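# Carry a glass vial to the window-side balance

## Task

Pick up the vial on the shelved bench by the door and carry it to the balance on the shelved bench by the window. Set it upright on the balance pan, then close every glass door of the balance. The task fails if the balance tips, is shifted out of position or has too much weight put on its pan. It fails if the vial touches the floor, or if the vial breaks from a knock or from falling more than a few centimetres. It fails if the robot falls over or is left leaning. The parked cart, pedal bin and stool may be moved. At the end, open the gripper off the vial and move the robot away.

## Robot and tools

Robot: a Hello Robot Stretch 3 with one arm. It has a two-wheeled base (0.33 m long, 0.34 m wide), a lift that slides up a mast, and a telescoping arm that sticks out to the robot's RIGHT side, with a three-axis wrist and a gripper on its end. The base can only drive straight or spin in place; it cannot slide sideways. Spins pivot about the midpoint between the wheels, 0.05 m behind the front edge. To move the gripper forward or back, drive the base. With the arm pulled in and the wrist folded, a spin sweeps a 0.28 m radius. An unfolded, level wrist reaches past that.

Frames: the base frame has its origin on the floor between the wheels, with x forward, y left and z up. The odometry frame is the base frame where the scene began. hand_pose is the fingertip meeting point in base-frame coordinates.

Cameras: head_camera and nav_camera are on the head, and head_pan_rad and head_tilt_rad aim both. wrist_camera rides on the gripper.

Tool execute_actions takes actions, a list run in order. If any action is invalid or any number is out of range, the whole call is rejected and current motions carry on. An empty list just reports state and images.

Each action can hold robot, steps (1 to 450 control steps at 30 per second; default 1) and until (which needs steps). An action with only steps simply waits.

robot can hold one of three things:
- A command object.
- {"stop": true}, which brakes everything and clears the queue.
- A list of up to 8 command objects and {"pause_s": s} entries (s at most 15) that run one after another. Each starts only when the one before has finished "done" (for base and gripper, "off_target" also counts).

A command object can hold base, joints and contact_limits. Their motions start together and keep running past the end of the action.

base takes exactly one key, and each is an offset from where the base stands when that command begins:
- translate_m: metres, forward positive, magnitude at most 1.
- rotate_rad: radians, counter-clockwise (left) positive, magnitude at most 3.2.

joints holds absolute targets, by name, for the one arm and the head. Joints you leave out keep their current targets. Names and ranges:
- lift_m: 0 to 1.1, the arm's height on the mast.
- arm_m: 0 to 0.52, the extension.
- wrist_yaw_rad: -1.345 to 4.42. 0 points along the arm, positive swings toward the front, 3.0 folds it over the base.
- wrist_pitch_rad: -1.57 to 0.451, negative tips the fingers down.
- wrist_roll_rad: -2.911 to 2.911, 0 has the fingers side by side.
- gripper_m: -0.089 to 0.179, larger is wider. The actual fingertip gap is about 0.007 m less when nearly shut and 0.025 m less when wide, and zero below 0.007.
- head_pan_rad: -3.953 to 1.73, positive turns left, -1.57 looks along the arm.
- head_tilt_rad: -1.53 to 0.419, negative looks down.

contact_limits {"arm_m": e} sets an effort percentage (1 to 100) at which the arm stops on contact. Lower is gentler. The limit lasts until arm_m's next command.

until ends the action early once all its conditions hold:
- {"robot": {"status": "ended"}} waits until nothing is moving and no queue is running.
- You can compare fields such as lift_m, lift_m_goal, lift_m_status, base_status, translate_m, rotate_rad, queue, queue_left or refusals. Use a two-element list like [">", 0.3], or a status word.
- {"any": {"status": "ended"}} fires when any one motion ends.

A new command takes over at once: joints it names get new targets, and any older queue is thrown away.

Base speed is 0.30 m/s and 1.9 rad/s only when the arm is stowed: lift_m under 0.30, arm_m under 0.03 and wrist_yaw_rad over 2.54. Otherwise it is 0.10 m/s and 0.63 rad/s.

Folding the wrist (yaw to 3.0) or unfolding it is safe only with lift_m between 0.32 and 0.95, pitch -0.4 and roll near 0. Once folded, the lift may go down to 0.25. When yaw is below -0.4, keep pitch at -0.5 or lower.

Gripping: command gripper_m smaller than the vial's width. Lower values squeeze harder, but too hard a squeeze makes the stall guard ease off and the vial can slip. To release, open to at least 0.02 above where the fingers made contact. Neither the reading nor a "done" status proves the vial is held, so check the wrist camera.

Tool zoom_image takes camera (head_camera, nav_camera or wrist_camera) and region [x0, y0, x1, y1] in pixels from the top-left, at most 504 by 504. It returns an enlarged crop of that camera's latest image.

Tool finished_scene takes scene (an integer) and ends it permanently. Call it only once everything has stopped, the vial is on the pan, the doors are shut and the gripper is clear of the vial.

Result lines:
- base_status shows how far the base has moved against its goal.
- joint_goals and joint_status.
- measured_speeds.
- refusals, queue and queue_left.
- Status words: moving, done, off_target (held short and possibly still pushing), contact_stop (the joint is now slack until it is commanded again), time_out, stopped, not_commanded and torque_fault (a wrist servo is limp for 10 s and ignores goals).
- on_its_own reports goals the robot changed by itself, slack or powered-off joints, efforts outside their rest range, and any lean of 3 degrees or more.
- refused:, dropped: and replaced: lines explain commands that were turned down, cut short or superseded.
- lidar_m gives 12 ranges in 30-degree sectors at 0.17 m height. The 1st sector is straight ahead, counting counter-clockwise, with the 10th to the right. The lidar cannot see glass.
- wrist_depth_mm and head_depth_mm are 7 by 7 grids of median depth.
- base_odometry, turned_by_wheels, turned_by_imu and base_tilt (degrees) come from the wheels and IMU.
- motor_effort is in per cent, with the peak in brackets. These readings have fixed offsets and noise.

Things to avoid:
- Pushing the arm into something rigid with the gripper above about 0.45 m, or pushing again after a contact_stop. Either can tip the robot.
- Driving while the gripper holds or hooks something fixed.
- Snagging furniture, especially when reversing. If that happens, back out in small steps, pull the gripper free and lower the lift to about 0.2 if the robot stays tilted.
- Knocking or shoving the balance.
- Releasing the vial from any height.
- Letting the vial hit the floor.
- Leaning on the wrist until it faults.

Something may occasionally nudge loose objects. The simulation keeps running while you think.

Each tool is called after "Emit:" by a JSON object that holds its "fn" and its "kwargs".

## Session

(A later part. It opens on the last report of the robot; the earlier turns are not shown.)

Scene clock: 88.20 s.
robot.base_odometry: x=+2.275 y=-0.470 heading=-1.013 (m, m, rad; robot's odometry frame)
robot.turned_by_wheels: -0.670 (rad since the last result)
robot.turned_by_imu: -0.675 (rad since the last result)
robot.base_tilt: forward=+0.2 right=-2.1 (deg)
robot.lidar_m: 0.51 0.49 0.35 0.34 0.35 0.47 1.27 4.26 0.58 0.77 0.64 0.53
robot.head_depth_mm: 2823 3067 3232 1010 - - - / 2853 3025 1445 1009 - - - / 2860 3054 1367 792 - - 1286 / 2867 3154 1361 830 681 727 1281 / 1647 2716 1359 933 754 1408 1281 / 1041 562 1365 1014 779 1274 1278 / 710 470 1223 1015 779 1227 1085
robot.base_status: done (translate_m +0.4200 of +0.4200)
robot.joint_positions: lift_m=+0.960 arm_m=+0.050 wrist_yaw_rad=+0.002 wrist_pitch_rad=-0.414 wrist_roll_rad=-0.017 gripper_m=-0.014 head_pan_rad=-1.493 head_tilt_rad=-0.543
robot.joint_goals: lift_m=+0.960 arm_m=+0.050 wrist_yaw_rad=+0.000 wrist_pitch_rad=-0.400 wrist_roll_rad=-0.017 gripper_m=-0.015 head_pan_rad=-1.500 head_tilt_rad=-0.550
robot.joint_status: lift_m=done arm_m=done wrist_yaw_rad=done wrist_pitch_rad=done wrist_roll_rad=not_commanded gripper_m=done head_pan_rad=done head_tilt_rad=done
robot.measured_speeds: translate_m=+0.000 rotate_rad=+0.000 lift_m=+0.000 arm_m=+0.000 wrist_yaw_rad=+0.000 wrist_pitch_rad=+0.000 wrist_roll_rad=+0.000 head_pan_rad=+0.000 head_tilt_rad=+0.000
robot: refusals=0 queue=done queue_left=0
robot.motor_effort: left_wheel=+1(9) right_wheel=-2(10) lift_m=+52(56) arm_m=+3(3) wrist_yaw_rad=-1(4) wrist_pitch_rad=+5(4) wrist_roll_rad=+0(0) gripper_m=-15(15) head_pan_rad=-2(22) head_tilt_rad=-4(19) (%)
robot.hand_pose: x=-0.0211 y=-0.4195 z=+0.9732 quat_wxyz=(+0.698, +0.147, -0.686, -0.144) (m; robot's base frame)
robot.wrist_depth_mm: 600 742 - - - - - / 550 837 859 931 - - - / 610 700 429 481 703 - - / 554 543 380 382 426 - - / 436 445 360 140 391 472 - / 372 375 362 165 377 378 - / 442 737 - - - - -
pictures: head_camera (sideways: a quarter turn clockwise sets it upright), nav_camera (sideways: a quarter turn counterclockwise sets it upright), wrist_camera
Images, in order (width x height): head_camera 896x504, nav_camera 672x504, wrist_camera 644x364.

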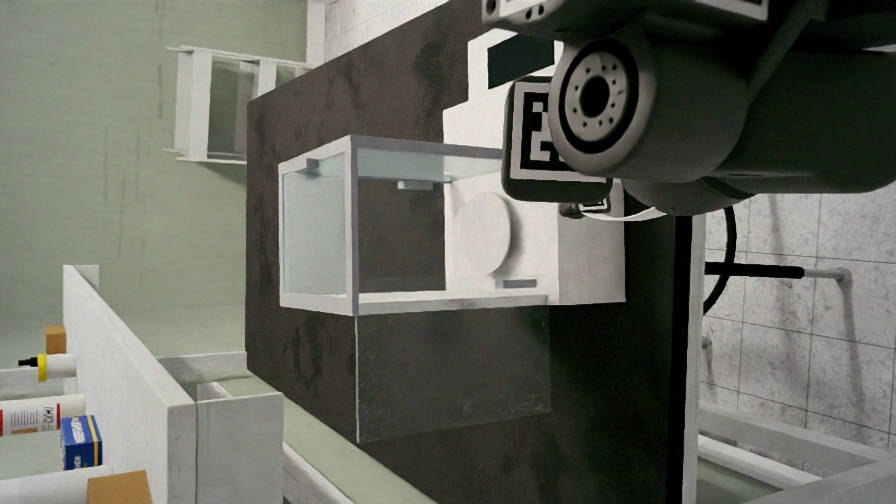

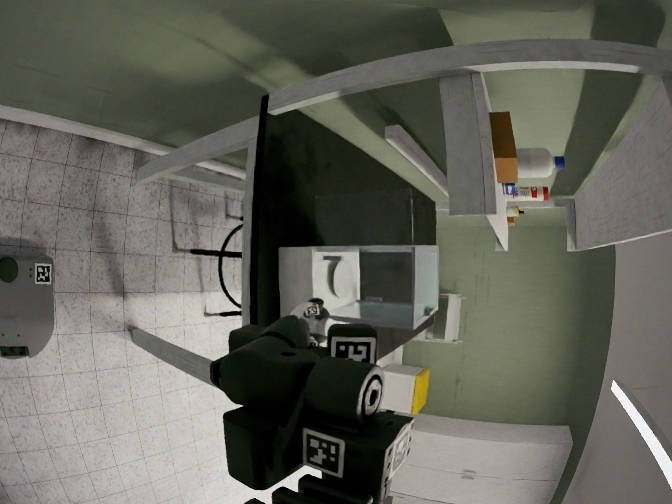

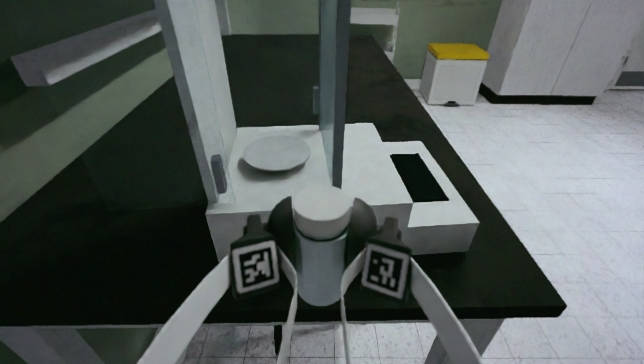

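Emit:
{"fn": "execute_actions", "kwargs": {"actions": [{"robot":[{"base":{"rotate_rad":0.082},"joints":{"lift_m":0.94}},{"joints":{"arm_m":0.18},"contact_limits":{"arm_m":10}}],"steps":450,"until":{"robot":{"status":"ended"}}}]}}

Scene clock: 92.03 s.
robot.base_odometry: x=+2.275 y=-0.470 heading=-0.931 (m, m, rad; robot's odometry frame)
robot.turned_by_wheels: +0.082 (rad since the last result)
robot.turned_by_imu: +0.081 (rad since the last result)
robot.base_tilt: forward=+0.3 right=-2.1 (deg)
robot.lidar_m: 0.51 0.45 0.35 0.34 0.36 0.52 1.38 4.23 0.58 0.77 0.64 0.52
robot.head_depth_mm: 2793 2954 1538 - - 685 1282 / 2812 3072 1365 - - 705 1274 / 2890 3092 1368 1158 682 724 1280 / 1619 2956 1358 931 706 1174 1256 / 1056 566 1446 1013 777 1401 1278 / 734 480 1286 1013 778 1271 1226 / 669 482 983 1016 778 828 963
robot.base_status: done (rotate_rad +0.0819 of +0.0820)
robot.joint_positions: lift_m=+0.940 arm_m=+0.180 wrist_yaw_rad=+0.002 wrist_pitch_rad=-0.414 wrist_roll_rad=-0.017 gripper_m=-0.014 head_pan_rad=-1.493 head_tilt_rad=-0.543
robot.joint_goals: lift_m=+0.940 arm_m=+0.180 wrist_yaw_rad=+0.000 wrist_pitch_rad=-0.400 wrist_roll_rad=-0.017 gripper_m=-0.015 head_pan_rad=-1.500 head_tilt_rad=-0.550
robot.joint_status: lift_m=done arm_m=done wrist_yaw_rad=done wrist_pitch_rad=done wrist_roll_rad=not_commanded gripper_m=done head_pan_rad=done head_tilt_rad=done
robot.measured_speeds: translate_m=+0.000 rotate_rad=+0.000 lift_m=+0.000 arm_m=+0.000 wrist_yaw_rad=+0.000 wrist_pitch_rad=+0.000 wrist_roll_rad=+0.000 head_pan_rad=+0.000 head_tilt_rad=+0.000
robot: refusals=0 queue=done queue_left=0
robot.motor_effort: left_wheel=-2(6) right_wheel=+2(6) lift_m=+27(53) arm_m=+3(2) wrist_yaw_rad=-1(2) wrist_pitch_rad=+4(4) wrist_roll_rad=+0(0) gripper_m=-15(15) head_pan_rad=-3(3) head_tilt_rad=-4(3) (%)
robot.contact_limits: arm_m 10 (drawing in: default 18, maximum 29; extending or still: default 24, maximum 40)
robot.hand_pose: x=-0.0212 y=-0.5495 z=+0.9539 quat_wxyz=(+0.698, +0.147, -0.686, -0.144) (m; robot's base frame)
robot.wrist_depth_mm: 505 155 247 - - - - / 447 628 246 922 867 - - / 521 629 244 666 595 - - / 504 503 245 351 333 539 - / 428 419 216 140 273 322 - / 349 353 231 166 239 256 355 / 302 305 256 247 249 249 262
pictures: head_camera (sideways: a quarter turn clockwise sets it upright), nav_camera (sideways: a quarter turn counterclockwise sets it upright), wrist_camera
Images, in order (width x height): head_camera 896x504, nav_camera 672x504, wrist_camera 644x364.

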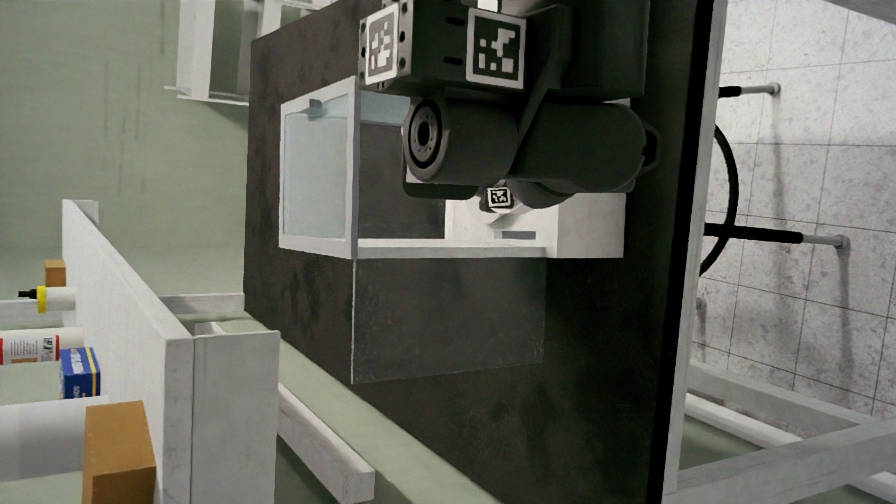

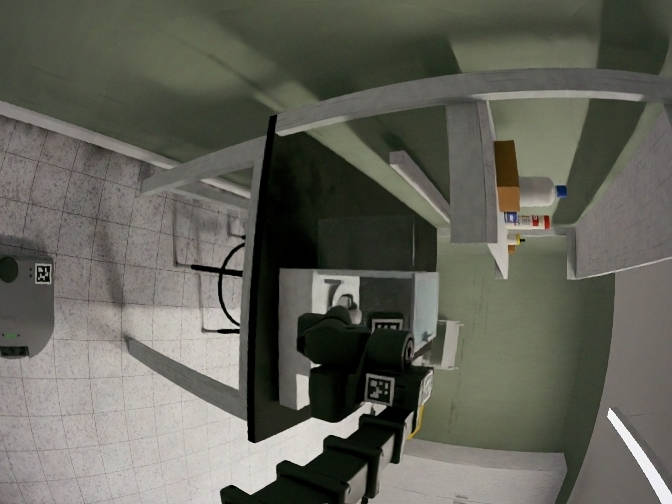

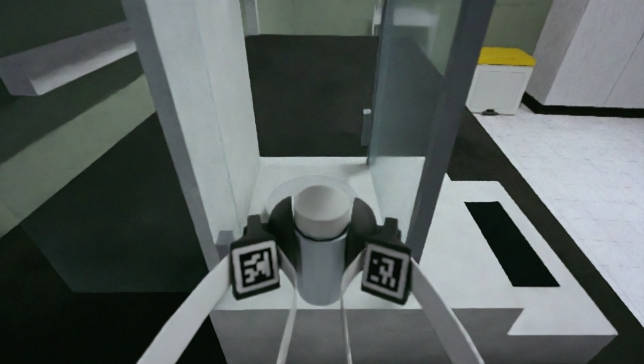

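Emit:
{"fn": "execute_actions", "kwargs": {"actions": [{"robot":[{"joints":{"arm_m":0.297},"contact_limits":{"arm_m":10}},{"joints":{"lift_m":0.912}}],"steps":450,"until":{"robot":{"status":"ended"}}}]}}

Scene clock: 95.57 s.
robot.base_odometry: x=+2.275 y=-0.470 heading=-0.931 (m, m, rad; robot's odometry frame)
robot.turned_by_wheels: +0.000 (rad since the last result)
robot.turned_by_imu: -0.001 (rad since the last result)
robot.base_tilt: forward=+0.4 right=-2.1 (deg)
robot.lidar_m: 0.51 0.45 0.35 0.34 0.36 0.52 1.38 4.23 0.58 0.77 0.64 0.52
robot.head_depth_mm: 2794 2967 1598 - 680 686 1282 / 2851 3051 1450 - 675 704 1283 / 2863 3104 1360 - 680 721 1280 / 1627 2927 1363 932 702 1176 1255 / 1053 564 1448 1011 778 1408 1277 / 817 480 1287 1011 779 1269 1222 / 669 483 980 1017 779 826 958
robot.base_status: done (rotate_rad +0.0819 of +0.0820)
robot.joint_positions: lift_m=+0.912 arm_m=+0.297 wrist_yaw_rad=+0.001 wrist_pitch_rad=-0.414 wrist_roll_rad=-0.017 gripper_m=-0.014 head_pan_rad=-1.493 head_tilt_rad=-0.543
robot.joint_goals: lift_m=+0.912 arm_m=+0.297 wrist_yaw_rad=+0.000 wrist_pitch_rad=-0.400 wrist_roll_rad=-0.017 gripper_m=-0.015 head_pan_rad=-1.500 head_tilt_rad=-0.550
robot.joint_status: lift_m=done arm_m=done wrist_yaw_rad=done wrist_pitch_rad=done wrist_roll_rad=not_commanded gripper_m=done head_pan_rad=done head_tilt_rad=done
robot.measured_speeds: translate_m=+0.000 rotate_rad=+0.000 lift_m=+0.000 arm_m=+0.000 wrist_yaw_rad=+0.000 wrist_pitch_rad=+0.000 wrist_roll_rad=+0.000 head_pan_rad=+0.000 head_tilt_rad=+0.000
robot: refusals=0 queue=done queue_left=0
robot.motor_effort: left_wheel=-2(2) right_wheel=+2(3) lift_m=+27(26) arm_m=+4(4) wrist_yaw_rad=-2(2) wrist_pitch_rad=+4(5) wrist_roll_rad=+0(0) gripper_m=-15(15) head_pan_rad=-3(2) head_tilt_rad=-3(4) (%)
robot.contact_limits: arm_m 10 (drawing in: default 18, maximum 29; extending or still: default 24, maximum 40)
robot.hand_pose: x=-0.0212 y=-0.6665 z=+0.9259 quat_wxyz=(+0.698, +0.147, -0.686, -0.144) (m; robot's base frame)
robot.wrist_depth_mm: 95 126 - - - - - / 95 126 791 848 876 - - / 95 126 566 595 563 - - / 95 126 276 456 446 470 - / 94 126 223 140 251 278 - / 95 126 184 165 207 207 258 / 95 117 173 169 179 178 184
pictures: head_camera (sideways: a quarter turn clockwise sets it upright), nav_camera (sideways: a quarter turn counterclockwise sets it upright), wrist_camera
Images, in order (width x height): head_camera 896x504, nav_camera 672x504, wrist_camera 644x364.

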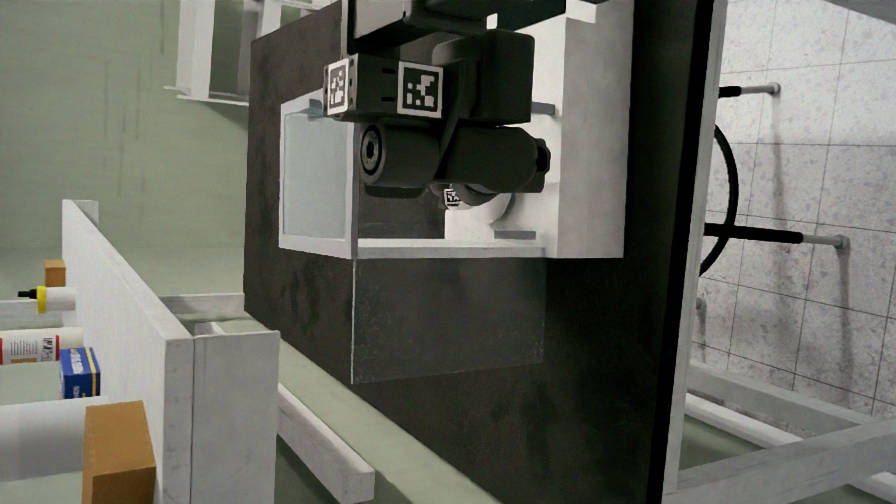

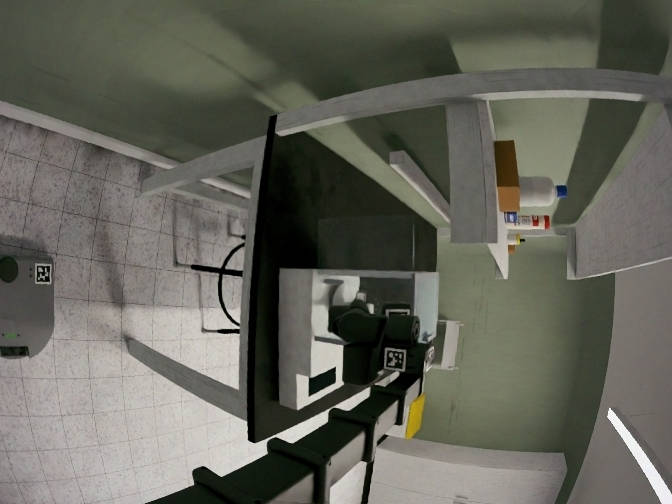

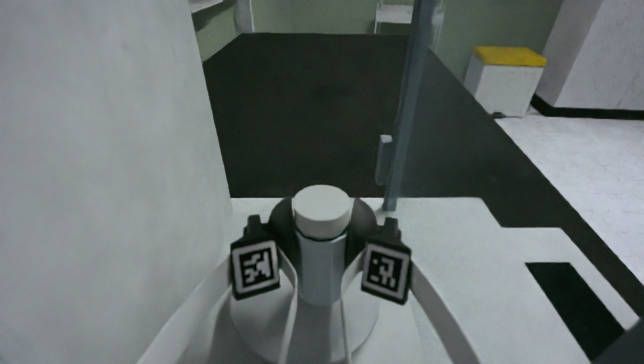

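Release, then straddle the handle with the fingers.

Emit:
{"fn": "execute_actions", "kwargs": {"actions": [{"robot":[{"joints":{"lift_m":0.902}},{"joints":{"gripper_m":0.056}},{"joints":{"arm_m":0.245},"contact_limits":{"arm_m":10}},{"joints":{"gripper_m":0.035}},{"joints":{"arm_m":0.1}},{"base":{"translate_m":0.058},"joints":{"wrist_pitch_rad":0,"lift_m":0.805}},{"joints":{"arm_m":0.135},"contact_limits":{"arm_m":7}}],"steps":450,"until":{"robot":{"status":"ended"}}}]}}

Scene clock: 105.60 s.
robot.base_odometry: x=+2.309 y=-0.517 heading=-0.931 (m, m, rad; robot's odometry frame)
robot.turned_by_wheels: +0.000 (rad since the last result)
robot.turned_by_imu: -0.003 (rad since the last result)
robot.base_tilt: forward=+0.2 right=-2.0 (deg)
robot.lidar_m: 0.45 0.45 0.34 0.33 0.35 0.51 1.44 4.29 0.61 0.77 0.61 0.46
robot.head_depth_mm: 2817 2999 1357 791 676 - - / 2866 3084 1358 794 681 - - / 2828 3102 1367 827 693 - 1206 / 1380 485 1359 1012 778 1411 1278 / 840 476 1363 1012 776 1276 1280 / 662 479 1097 1011 779 1213 1000 / 853 487 904 978 778 798 1036
robot.base_status: done (translate_m +0.0580 of +0.0580)
robot.joint_positions: lift_m=+0.805 arm_m=+0.135 wrist_yaw_rad=+0.001 wrist_pitch_rad=-0.023 wrist_roll_rad=-0.017 gripper_m=+0.035 head_pan_rad=-1.493 head_tilt_rad=-0.543
robot.joint_goals: lift_m=+0.805 arm_m=+0.135 wrist_yaw_rad=+0.000 wrist_pitch_rad=+0.000 wrist_roll_rad=-0.017 gripper_m=+0.035 head_pan_rad=-1.500 head_tilt_rad=-0.550
robot.joint_status: lift_m=done arm_m=done wrist_yaw_rad=done wrist_pitch_rad=done wrist_roll_rad=not_commanded gripper_m=done head_pan_rad=done head_tilt_rad=done
robot.measured_speeds: translate_m=+0.000 rotate_rad=+0.000 lift_m=+0.000 arm_m=+0.000 wrist_yaw_rad=+0.000 wrist_pitch_rad=+0.000 wrist_roll_rad=+0.000 head_pan_rad=+0.000 head_tilt_rad=+0.000
robot: refusals=0 queue=done queue_left=0
robot.motor_effort: left_wheel=-2(4) right_wheel=+2(8) lift_m=+27(27) arm_m=+3(5) wrist_yaw_rad=-2(1) wrist_pitch_rad=+7(7) wrist_roll_rad=+0(0) gripper_m=+0(78) head_pan_rad=-3(2) head_tilt_rad=-4(4) (%)
robot.contact_limits: arm_m 7 (drawing in: default 18, maximum 29; extending or still: default 24, maximum 40)
robot.hand_pose: x=-0.0211 y=-0.5352 z=+0.9141 quat_wxyz=(+0.713, +0.009, -0.701, -0.008) (m; robot's base frame)
robot.wrist_depth_mm: 463 666 893 - - - - / 466 670 - - - - - / 454 611 - - - - - / 475 683 861 872 376 - - / 470 524 538 252 289 269 - / 364 368 355 202 201 204 208 / 287 289 288 206 205 206 208
pictures: head_camera (sideways: a quarter turn clockwise sets it upright), nav_camera (sideways: a quarter turn counterclockwise sets it upright), wrist_camera
Images, in order (width x height): head_camera 896x504, nav_camera 672x504, wrist_camera 644x364.

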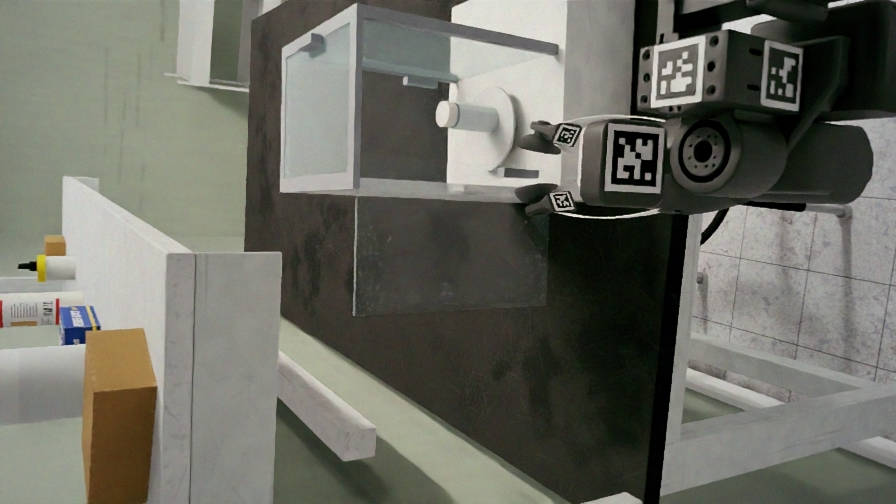

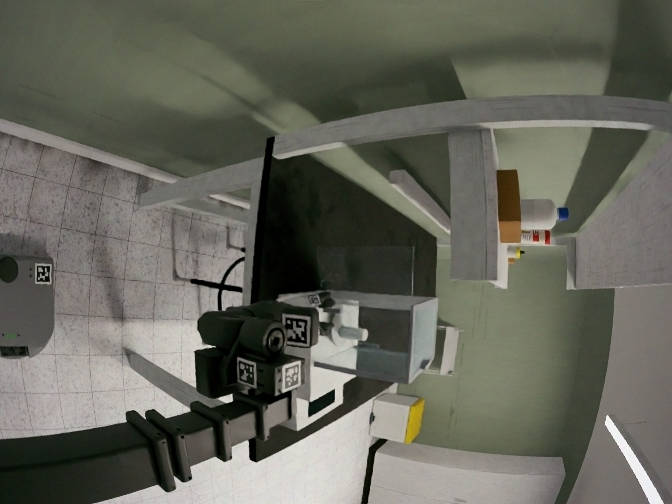

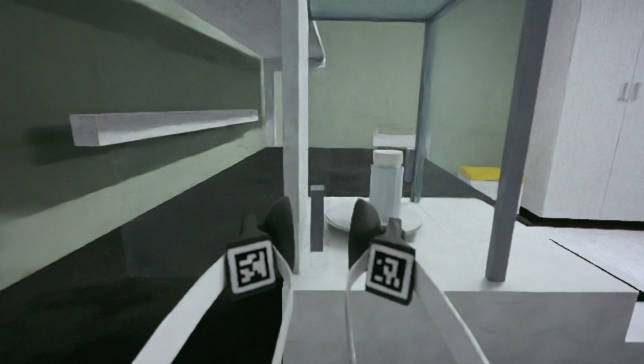

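Emit:
{"fn": "execute_actions", "kwargs": {"actions": [{"robot":[{"joints":{"arm_m":0.153},"contact_limits":{"arm_m":7}},{"base":{"translate_m":-0.105}}],"steps":450,"until":{"robot":{"status":"ended"}}}]}}

Scene clock: 109.23 s.
robot.base_odometry: x=+2.247 y=-0.433 heading=-0.931 (m, m, rad; robot's odometry frame)
robot.turned_by_wheels: +0.000 (rad since the last result)
robot.turned_by_imu: +0.000 (rad since the last result)
robot.base_tilt: forward=+0.3 right=-2.1 (deg)
robot.lidar_m: 0.56 0.45 0.35 0.34 0.36 0.52 1.33 4.39 0.56 0.77 0.66 0.57
robot.head_depth_mm: 2805 2977 1644 1009 692 - - / 2848 3077 1447 1007 675 - 1227 / 2875 3149 1220 783 679 - 1240 / 2693 3060 1365 786 684 1137 1259 / 1411 1906 1446 970 752 1405 1284 / 1029 542 1362 1012 778 1246 1251 / 681 485 1073 1015 778 1245 1008
robot.base_status: done (translate_m -0.1050 of -0.1050)
robot.joint_positions: lift_m=+0.805 arm_m=+0.153 wrist_yaw_rad=+0.016 wrist_pitch_rad=-0.023 wrist_roll_rad=-0.017 gripper_m=+0.035 head_pan_rad=-1.493 head_tilt_rad=-0.543
robot.joint_goals: lift_m=+0.805 arm_m=+0.153 wrist_yaw_rad=+0.000 wrist_pitch_rad=+0.000 wrist_roll_rad=-0.017 gripper_m=+0.035 head_pan_rad=-1.500 head_tilt_rad=-0.550
robot.joint_status: lift_m=done arm_m=done wrist_yaw_rad=done wrist_pitch_rad=done wrist_roll_rad=not_commanded gripper_m=done head_pan_rad=done head_tilt_rad=done
robot.measured_speeds: translate_m=+0.000 rotate_rad=+0.000 lift_m=+0.000 arm_m=+0.000 wrist_yaw_rad=+0.000 wrist_pitch_rad=+0.000 wrist_roll_rad=+0.000 head_pan_rad=+0.000 head_tilt_rad=+0.000
robot: refusals=0 queue=done queue_left=0
robot.on_its_own: wrist_yaw_rad is at rest, and its effort (-13) is outside its rest range (-12 to +12)
robot.motor_effort: left_wheel=+1(5) right_wheel=-5(8) lift_m=+27(27) arm_m=+3(3) wrist_yaw_rad=-13(14) wrist_pitch_rad=+7(7) wrist_roll_rad=+0(0) gripper_m=+2(2) head_pan_rad=-3(2) head_tilt_rad=-4(4) (%)
robot.contact_limits: arm_m 7 (drawing in: default 18, maximum 29; extending or still: default 24, maximum 40)
robot.hand_pose: x=-0.0174 y=-0.5532 z=+0.9141 quat_wxyz=(+0.713, +0.014, -0.701, -0.003) (m; robot's base frame)
robot.wrist_depth_mm: 562 190 810 - - - - / 559 191 - - - - - / 507 205 - - - - - / 566 223 336 359 930 - - / 514 227 272 263 317 - - / 366 209 189 190 204 270 - / 285 191 187 186 187 203 222
pictures: head_camera (sideways: a quarter turn clockwise sets it upright), nav_camera (sideways: a quarter turn counterclockwise sets it upright), wrist_camera
Images, in order (width x height): head_camera 896x504, nav_camera 672x504, wrist_camera 644x364.

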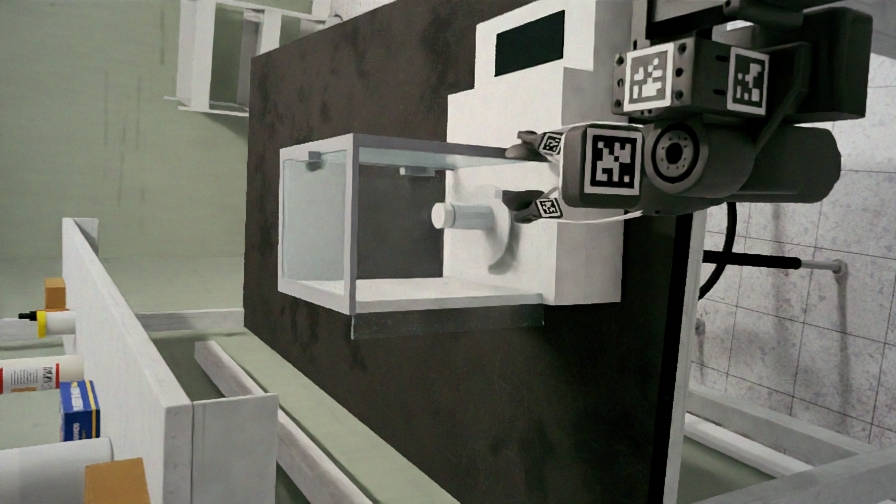

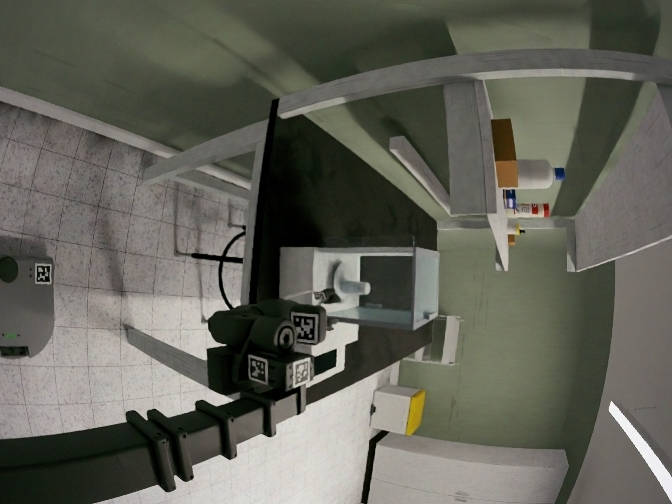

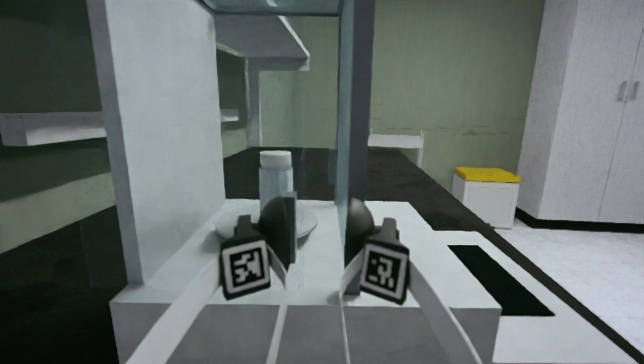

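Emit:
{"fn": "execute_actions", "kwargs": {"actions": [{"robot":[{"joints":{"arm_m":0.13}},{"joints":{"gripper_m":0.075}},{"joints":{"arm_m":0.156},"contact_limits":{"arm_m":7}},{"base":{"translate_m":-0.04}}],"steps":450,"until":{"robot":{"status":"ended"}}}]}}

Scene clock: 114.90 s.
robot.base_odometry: x=+2.223 y=-0.401 heading=-0.931 (m, m, rad; robot's odometry frame)
robot.turned_by_wheels: +0.000 (rad since the last result)
robot.turned_by_imu: -0.001 (rad since the last result)
robot.base_tilt: forward=+0.3 right=-2.0 (deg)
robot.lidar_m: 0.60 0.46 0.35 0.34 0.37 0.53 1.29 4.32 0.55 0.78 0.68 0.61
robot.head_depth_mm: 2805 2968 2887 1013 734 - 1033 / 2852 3017 1444 1012 699 - 1224 / 2854 3106 1366 795 680 - 1242 / 2818 3083 1361 831 686 727 1280 / 1540 1918 1227 734 704 1405 1277 / 1060 1460 1448 1009 779 1314 1291 / 834 487 1173 1011 777 1283 1182
robot.base_status: done (translate_m -0.0400 of -0.0400)
robot.joint_positions: lift_m=+0.805 arm_m=+0.156 wrist_yaw_rad=+0.008 wrist_pitch_rad=-0.023 wrist_roll_rad=-0.017 gripper_m=+0.075 head_pan_rad=-1.493 head_tilt_rad=-0.543
robot.joint_goals: lift_m=+0.805 arm_m=+0.156 wrist_yaw_rad=+0.000 wrist_pitch_rad=+0.000 wrist_roll_rad=-0.017 gripper_m=+0.075 head_pan_rad=-1.500 head_tilt_rad=-0.550
robot.joint_status: lift_m=done arm_m=done wrist_yaw_rad=done wrist_pitch_rad=done wrist_roll_rad=not_commanded gripper_m=done head_pan_rad=done head_tilt_rad=done
robot.measured_speeds: translate_m=+0.000 rotate_rad=+0.000 lift_m=+0.000 arm_m=+0.000 wrist_yaw_rad=+0.000 wrist_pitch_rad=+0.000 wrist_roll_rad=+0.000 head_pan_rad=+0.000 head_tilt_rad=+0.000
robot: refusals=0 queue=done queue_left=0
robot.motor_effort: left_wheel=-1(6) right_wheel=-1(5) lift_m=+27(27) arm_m=+3(5) wrist_yaw_rad=-7(13) wrist_pitch_rad=+7(7) wrist_roll_rad=+0(0) gripper_m=-1(79) head_pan_rad=-2(3) head_tilt_rad=-4(4) (%)
robot.contact_limits: arm_m 7 (drawing in: default 18, maximum 29; extending or still: default 24, maximum 40)
robot.hand_pose: x=-0.0194 y=-0.5562 z=+0.9141 quat_wxyz=(+0.713, +0.011, -0.701, -0.005) (m; robot's base frame)
robot.wrist_depth_mm: 188 261 892 - - - - / 189 262 - - - - - / 194 262 - - - - - / 195 263 752 770 - - - / 207 244 257 284 538 - - / 198 198 189 201 192 388 - / 185 183 184 185 189 211 -
pictures: head_camera (sideways: a quarter turn clockwise sets it upright), nav_camera (sideways: a quarter turn counterclockwise sets it upright), wrist_camera
Images, in order (width x height): head_camera 896x504, nav_camera 672x504, wrist_camera 644x364.

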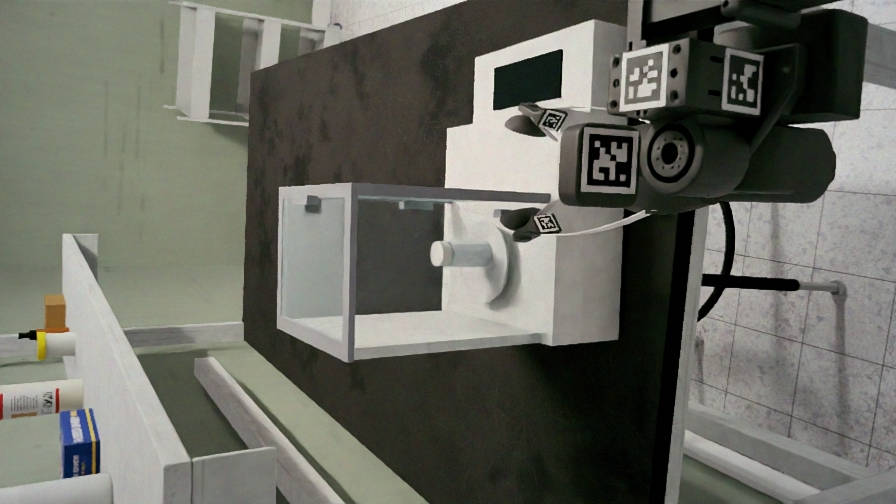

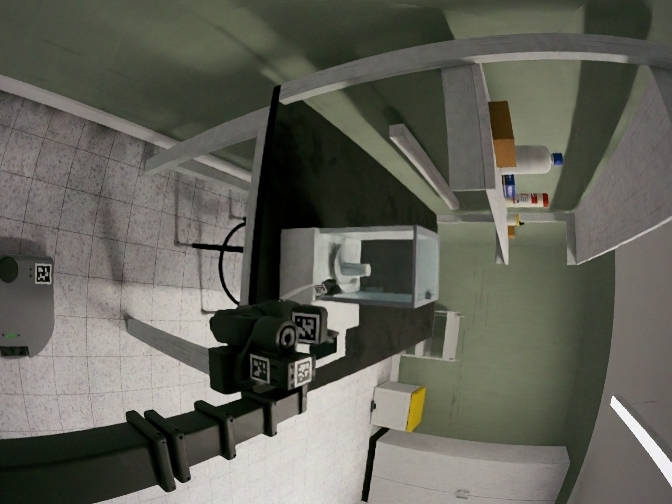

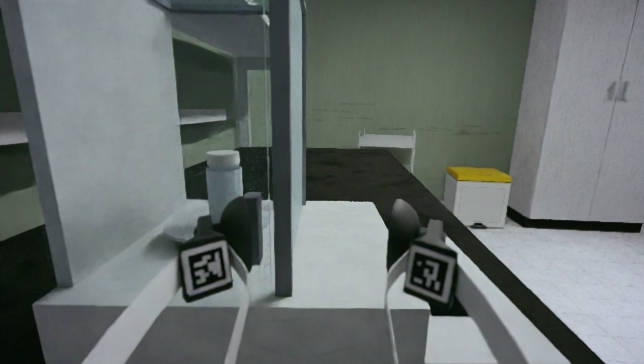

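Emit:
{"fn": "execute_actions", "kwargs": {"actions": [{"robot":[{"base":{"translate_m":-0.007}},{"joints":{"arm_m":0.1}},{"joints":{"arm_m":0,"wrist_yaw_rad":1.5}}],"steps":450,"until":{"robot":{"status":"ended"}}}]}}

Emit:
{"fn": "zoom_image", "kwargs": {"camera": "head_camera", "region": [260,150,600,400]}}

Scene clock: 120.40 s.
robot.base_odometry: x=+2.219 y=-0.395 heading=-0.931 (m, m, rad; robot's odometry frame)
robot.turned_by_wheels: +0.000 (rad since the last result)
robot.turned_by_imu: -0.001 (rad since the last result)
robot.base_tilt: forward=+0.2 right=-2.1 (deg)
robot.lidar_m: 0.60 0.46 0.35 0.35 0.37 0.53 1.28 4.16 0.54 0.78 0.69 0.62
robot.head_depth_mm: 2802 2971 2930 1009 728 687 806 / 2855 2989 1449 1008 691 687 1274 / 2870 3102 1362 792 680 713 1278 / 2834 3066 1366 826 686 728 1281 / 1553 2161 1221 738 704 1405 1287 / 1063 1478 1447 1016 779 1315 1281 / 837 493 1193 1014 780 1293 1206
robot.base_status: done (translate_m -0.0070 of -0.0070)
robot.joint_positions: lift_m=+0.805 arm_m=+0.003 wrist_yaw_rad=+1.498 wrist_pitch_rad=-0.023 wrist_roll_rad=-0.017 gripper_m=+0.075 head_pan_rad=-1.493 head_tilt_rad=-0.543
robot.joint_goals: lift_m=+0.805 arm_m=+0.000 wrist_yaw_rad=+1.500 wrist_pitch_rad=+0.000 wrist_roll_rad=-0.017 gripper_m=+0.075 head_pan_rad=-1.500 head_tilt_rad=-0.550
robot.joint_status: lift_m=done arm_m=done wrist_yaw_rad=done wrist_pitch_rad=done wrist_roll_rad=not_commanded gripper_m=done head_pan_rad=done head_tilt_rad=done
robot.measured_speeds: translate_m=+0.000 rotate_rad=+0.000 lift_m=+0.000 arm_m=+0.000 wrist_yaw_rad=+0.000 wrist_pitch_rad=+0.000 wrist_roll_rad=+0.000 head_pan_rad=+0.000 head_tilt_rad=+0.000
robot: refusals=0 queue=done queue_left=0
robot.motor_effort: left_wheel=-2(4) right_wheel=+1(7) lift_m=+27(27) arm_m=-4(2) wrist_yaw_rad=+2(8) wrist_pitch_rad=+7(7) wrist_roll_rad=+0(0) gripper_m=+0(2) head_pan_rad=-3(3) head_tilt_rad=-4(3) (%)
robot.hand_pose: x=+0.2336 y=-0.1666 z=+0.9142 quat_wxyz=(+0.528, +0.483, -0.508, +0.480) (m; robot's base frame)
robot.wrist_depth_mm: 469 471 457 464 462 463 394 / 482 484 486 482 481 480 408 / 503 497 506 501 500 502 438 / 520 531 518 518 520 515 515 / 542 537 543 542 545 538 522 / 560 565 575 569 581 558 408 / 572 596 589 587 588 591 418
pictures: head_camera (sideways: a quarter turn clockwise sets it upright), nav_camera (sideways: a quarter turn counterclockwise sets it upright), wrist_camera
Images, in order (width x height): head_camera 896x504, nav_camera 672x504, wrist_camera 644x364.

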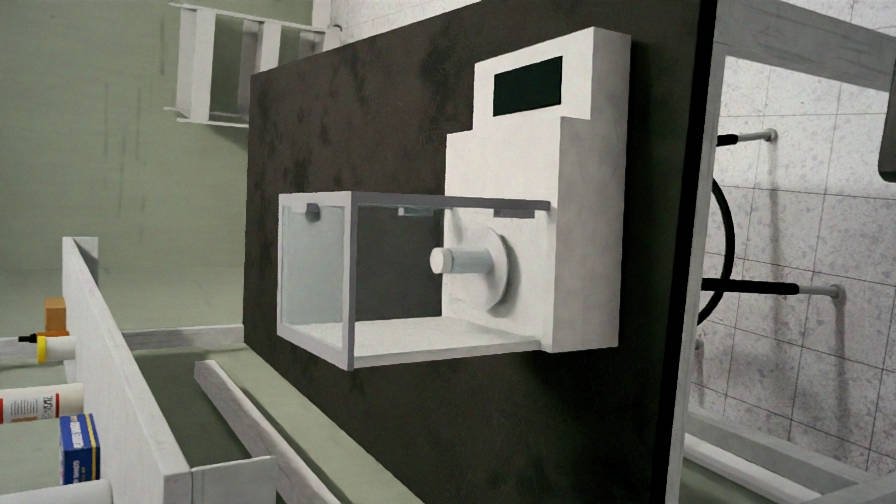

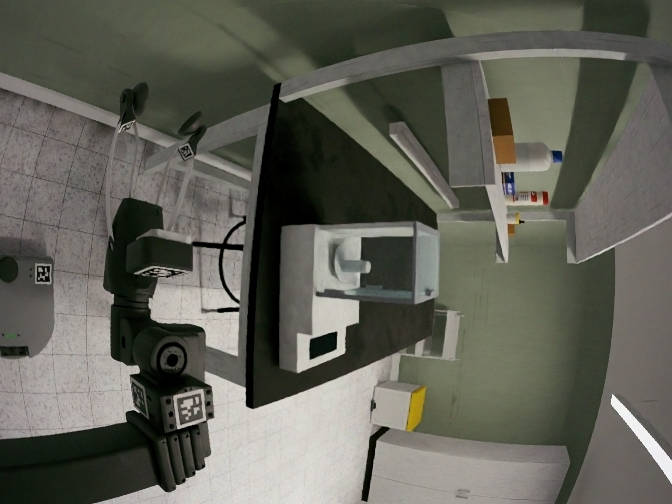

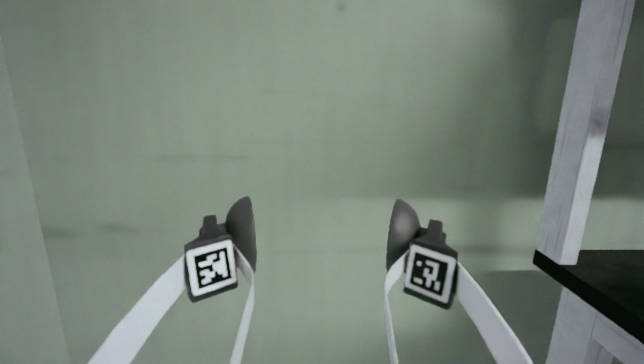

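Region (260, 150, 600, 400) of head_camera's 896x504 image, scaled by 1.482, with more detail than that image has; it fills the top 371 rows of this view, and the rest is white.

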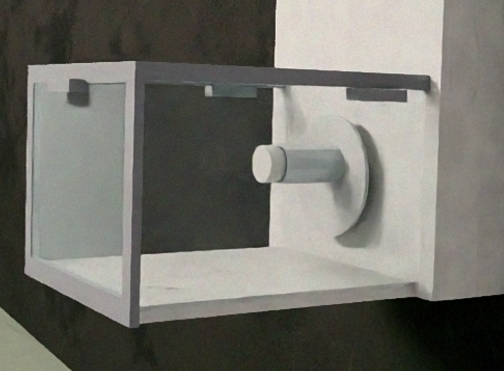

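Emit:
{"fn": "finished_scene", "kwargs": {"scene": 2}}

The scene is finished: the task was done.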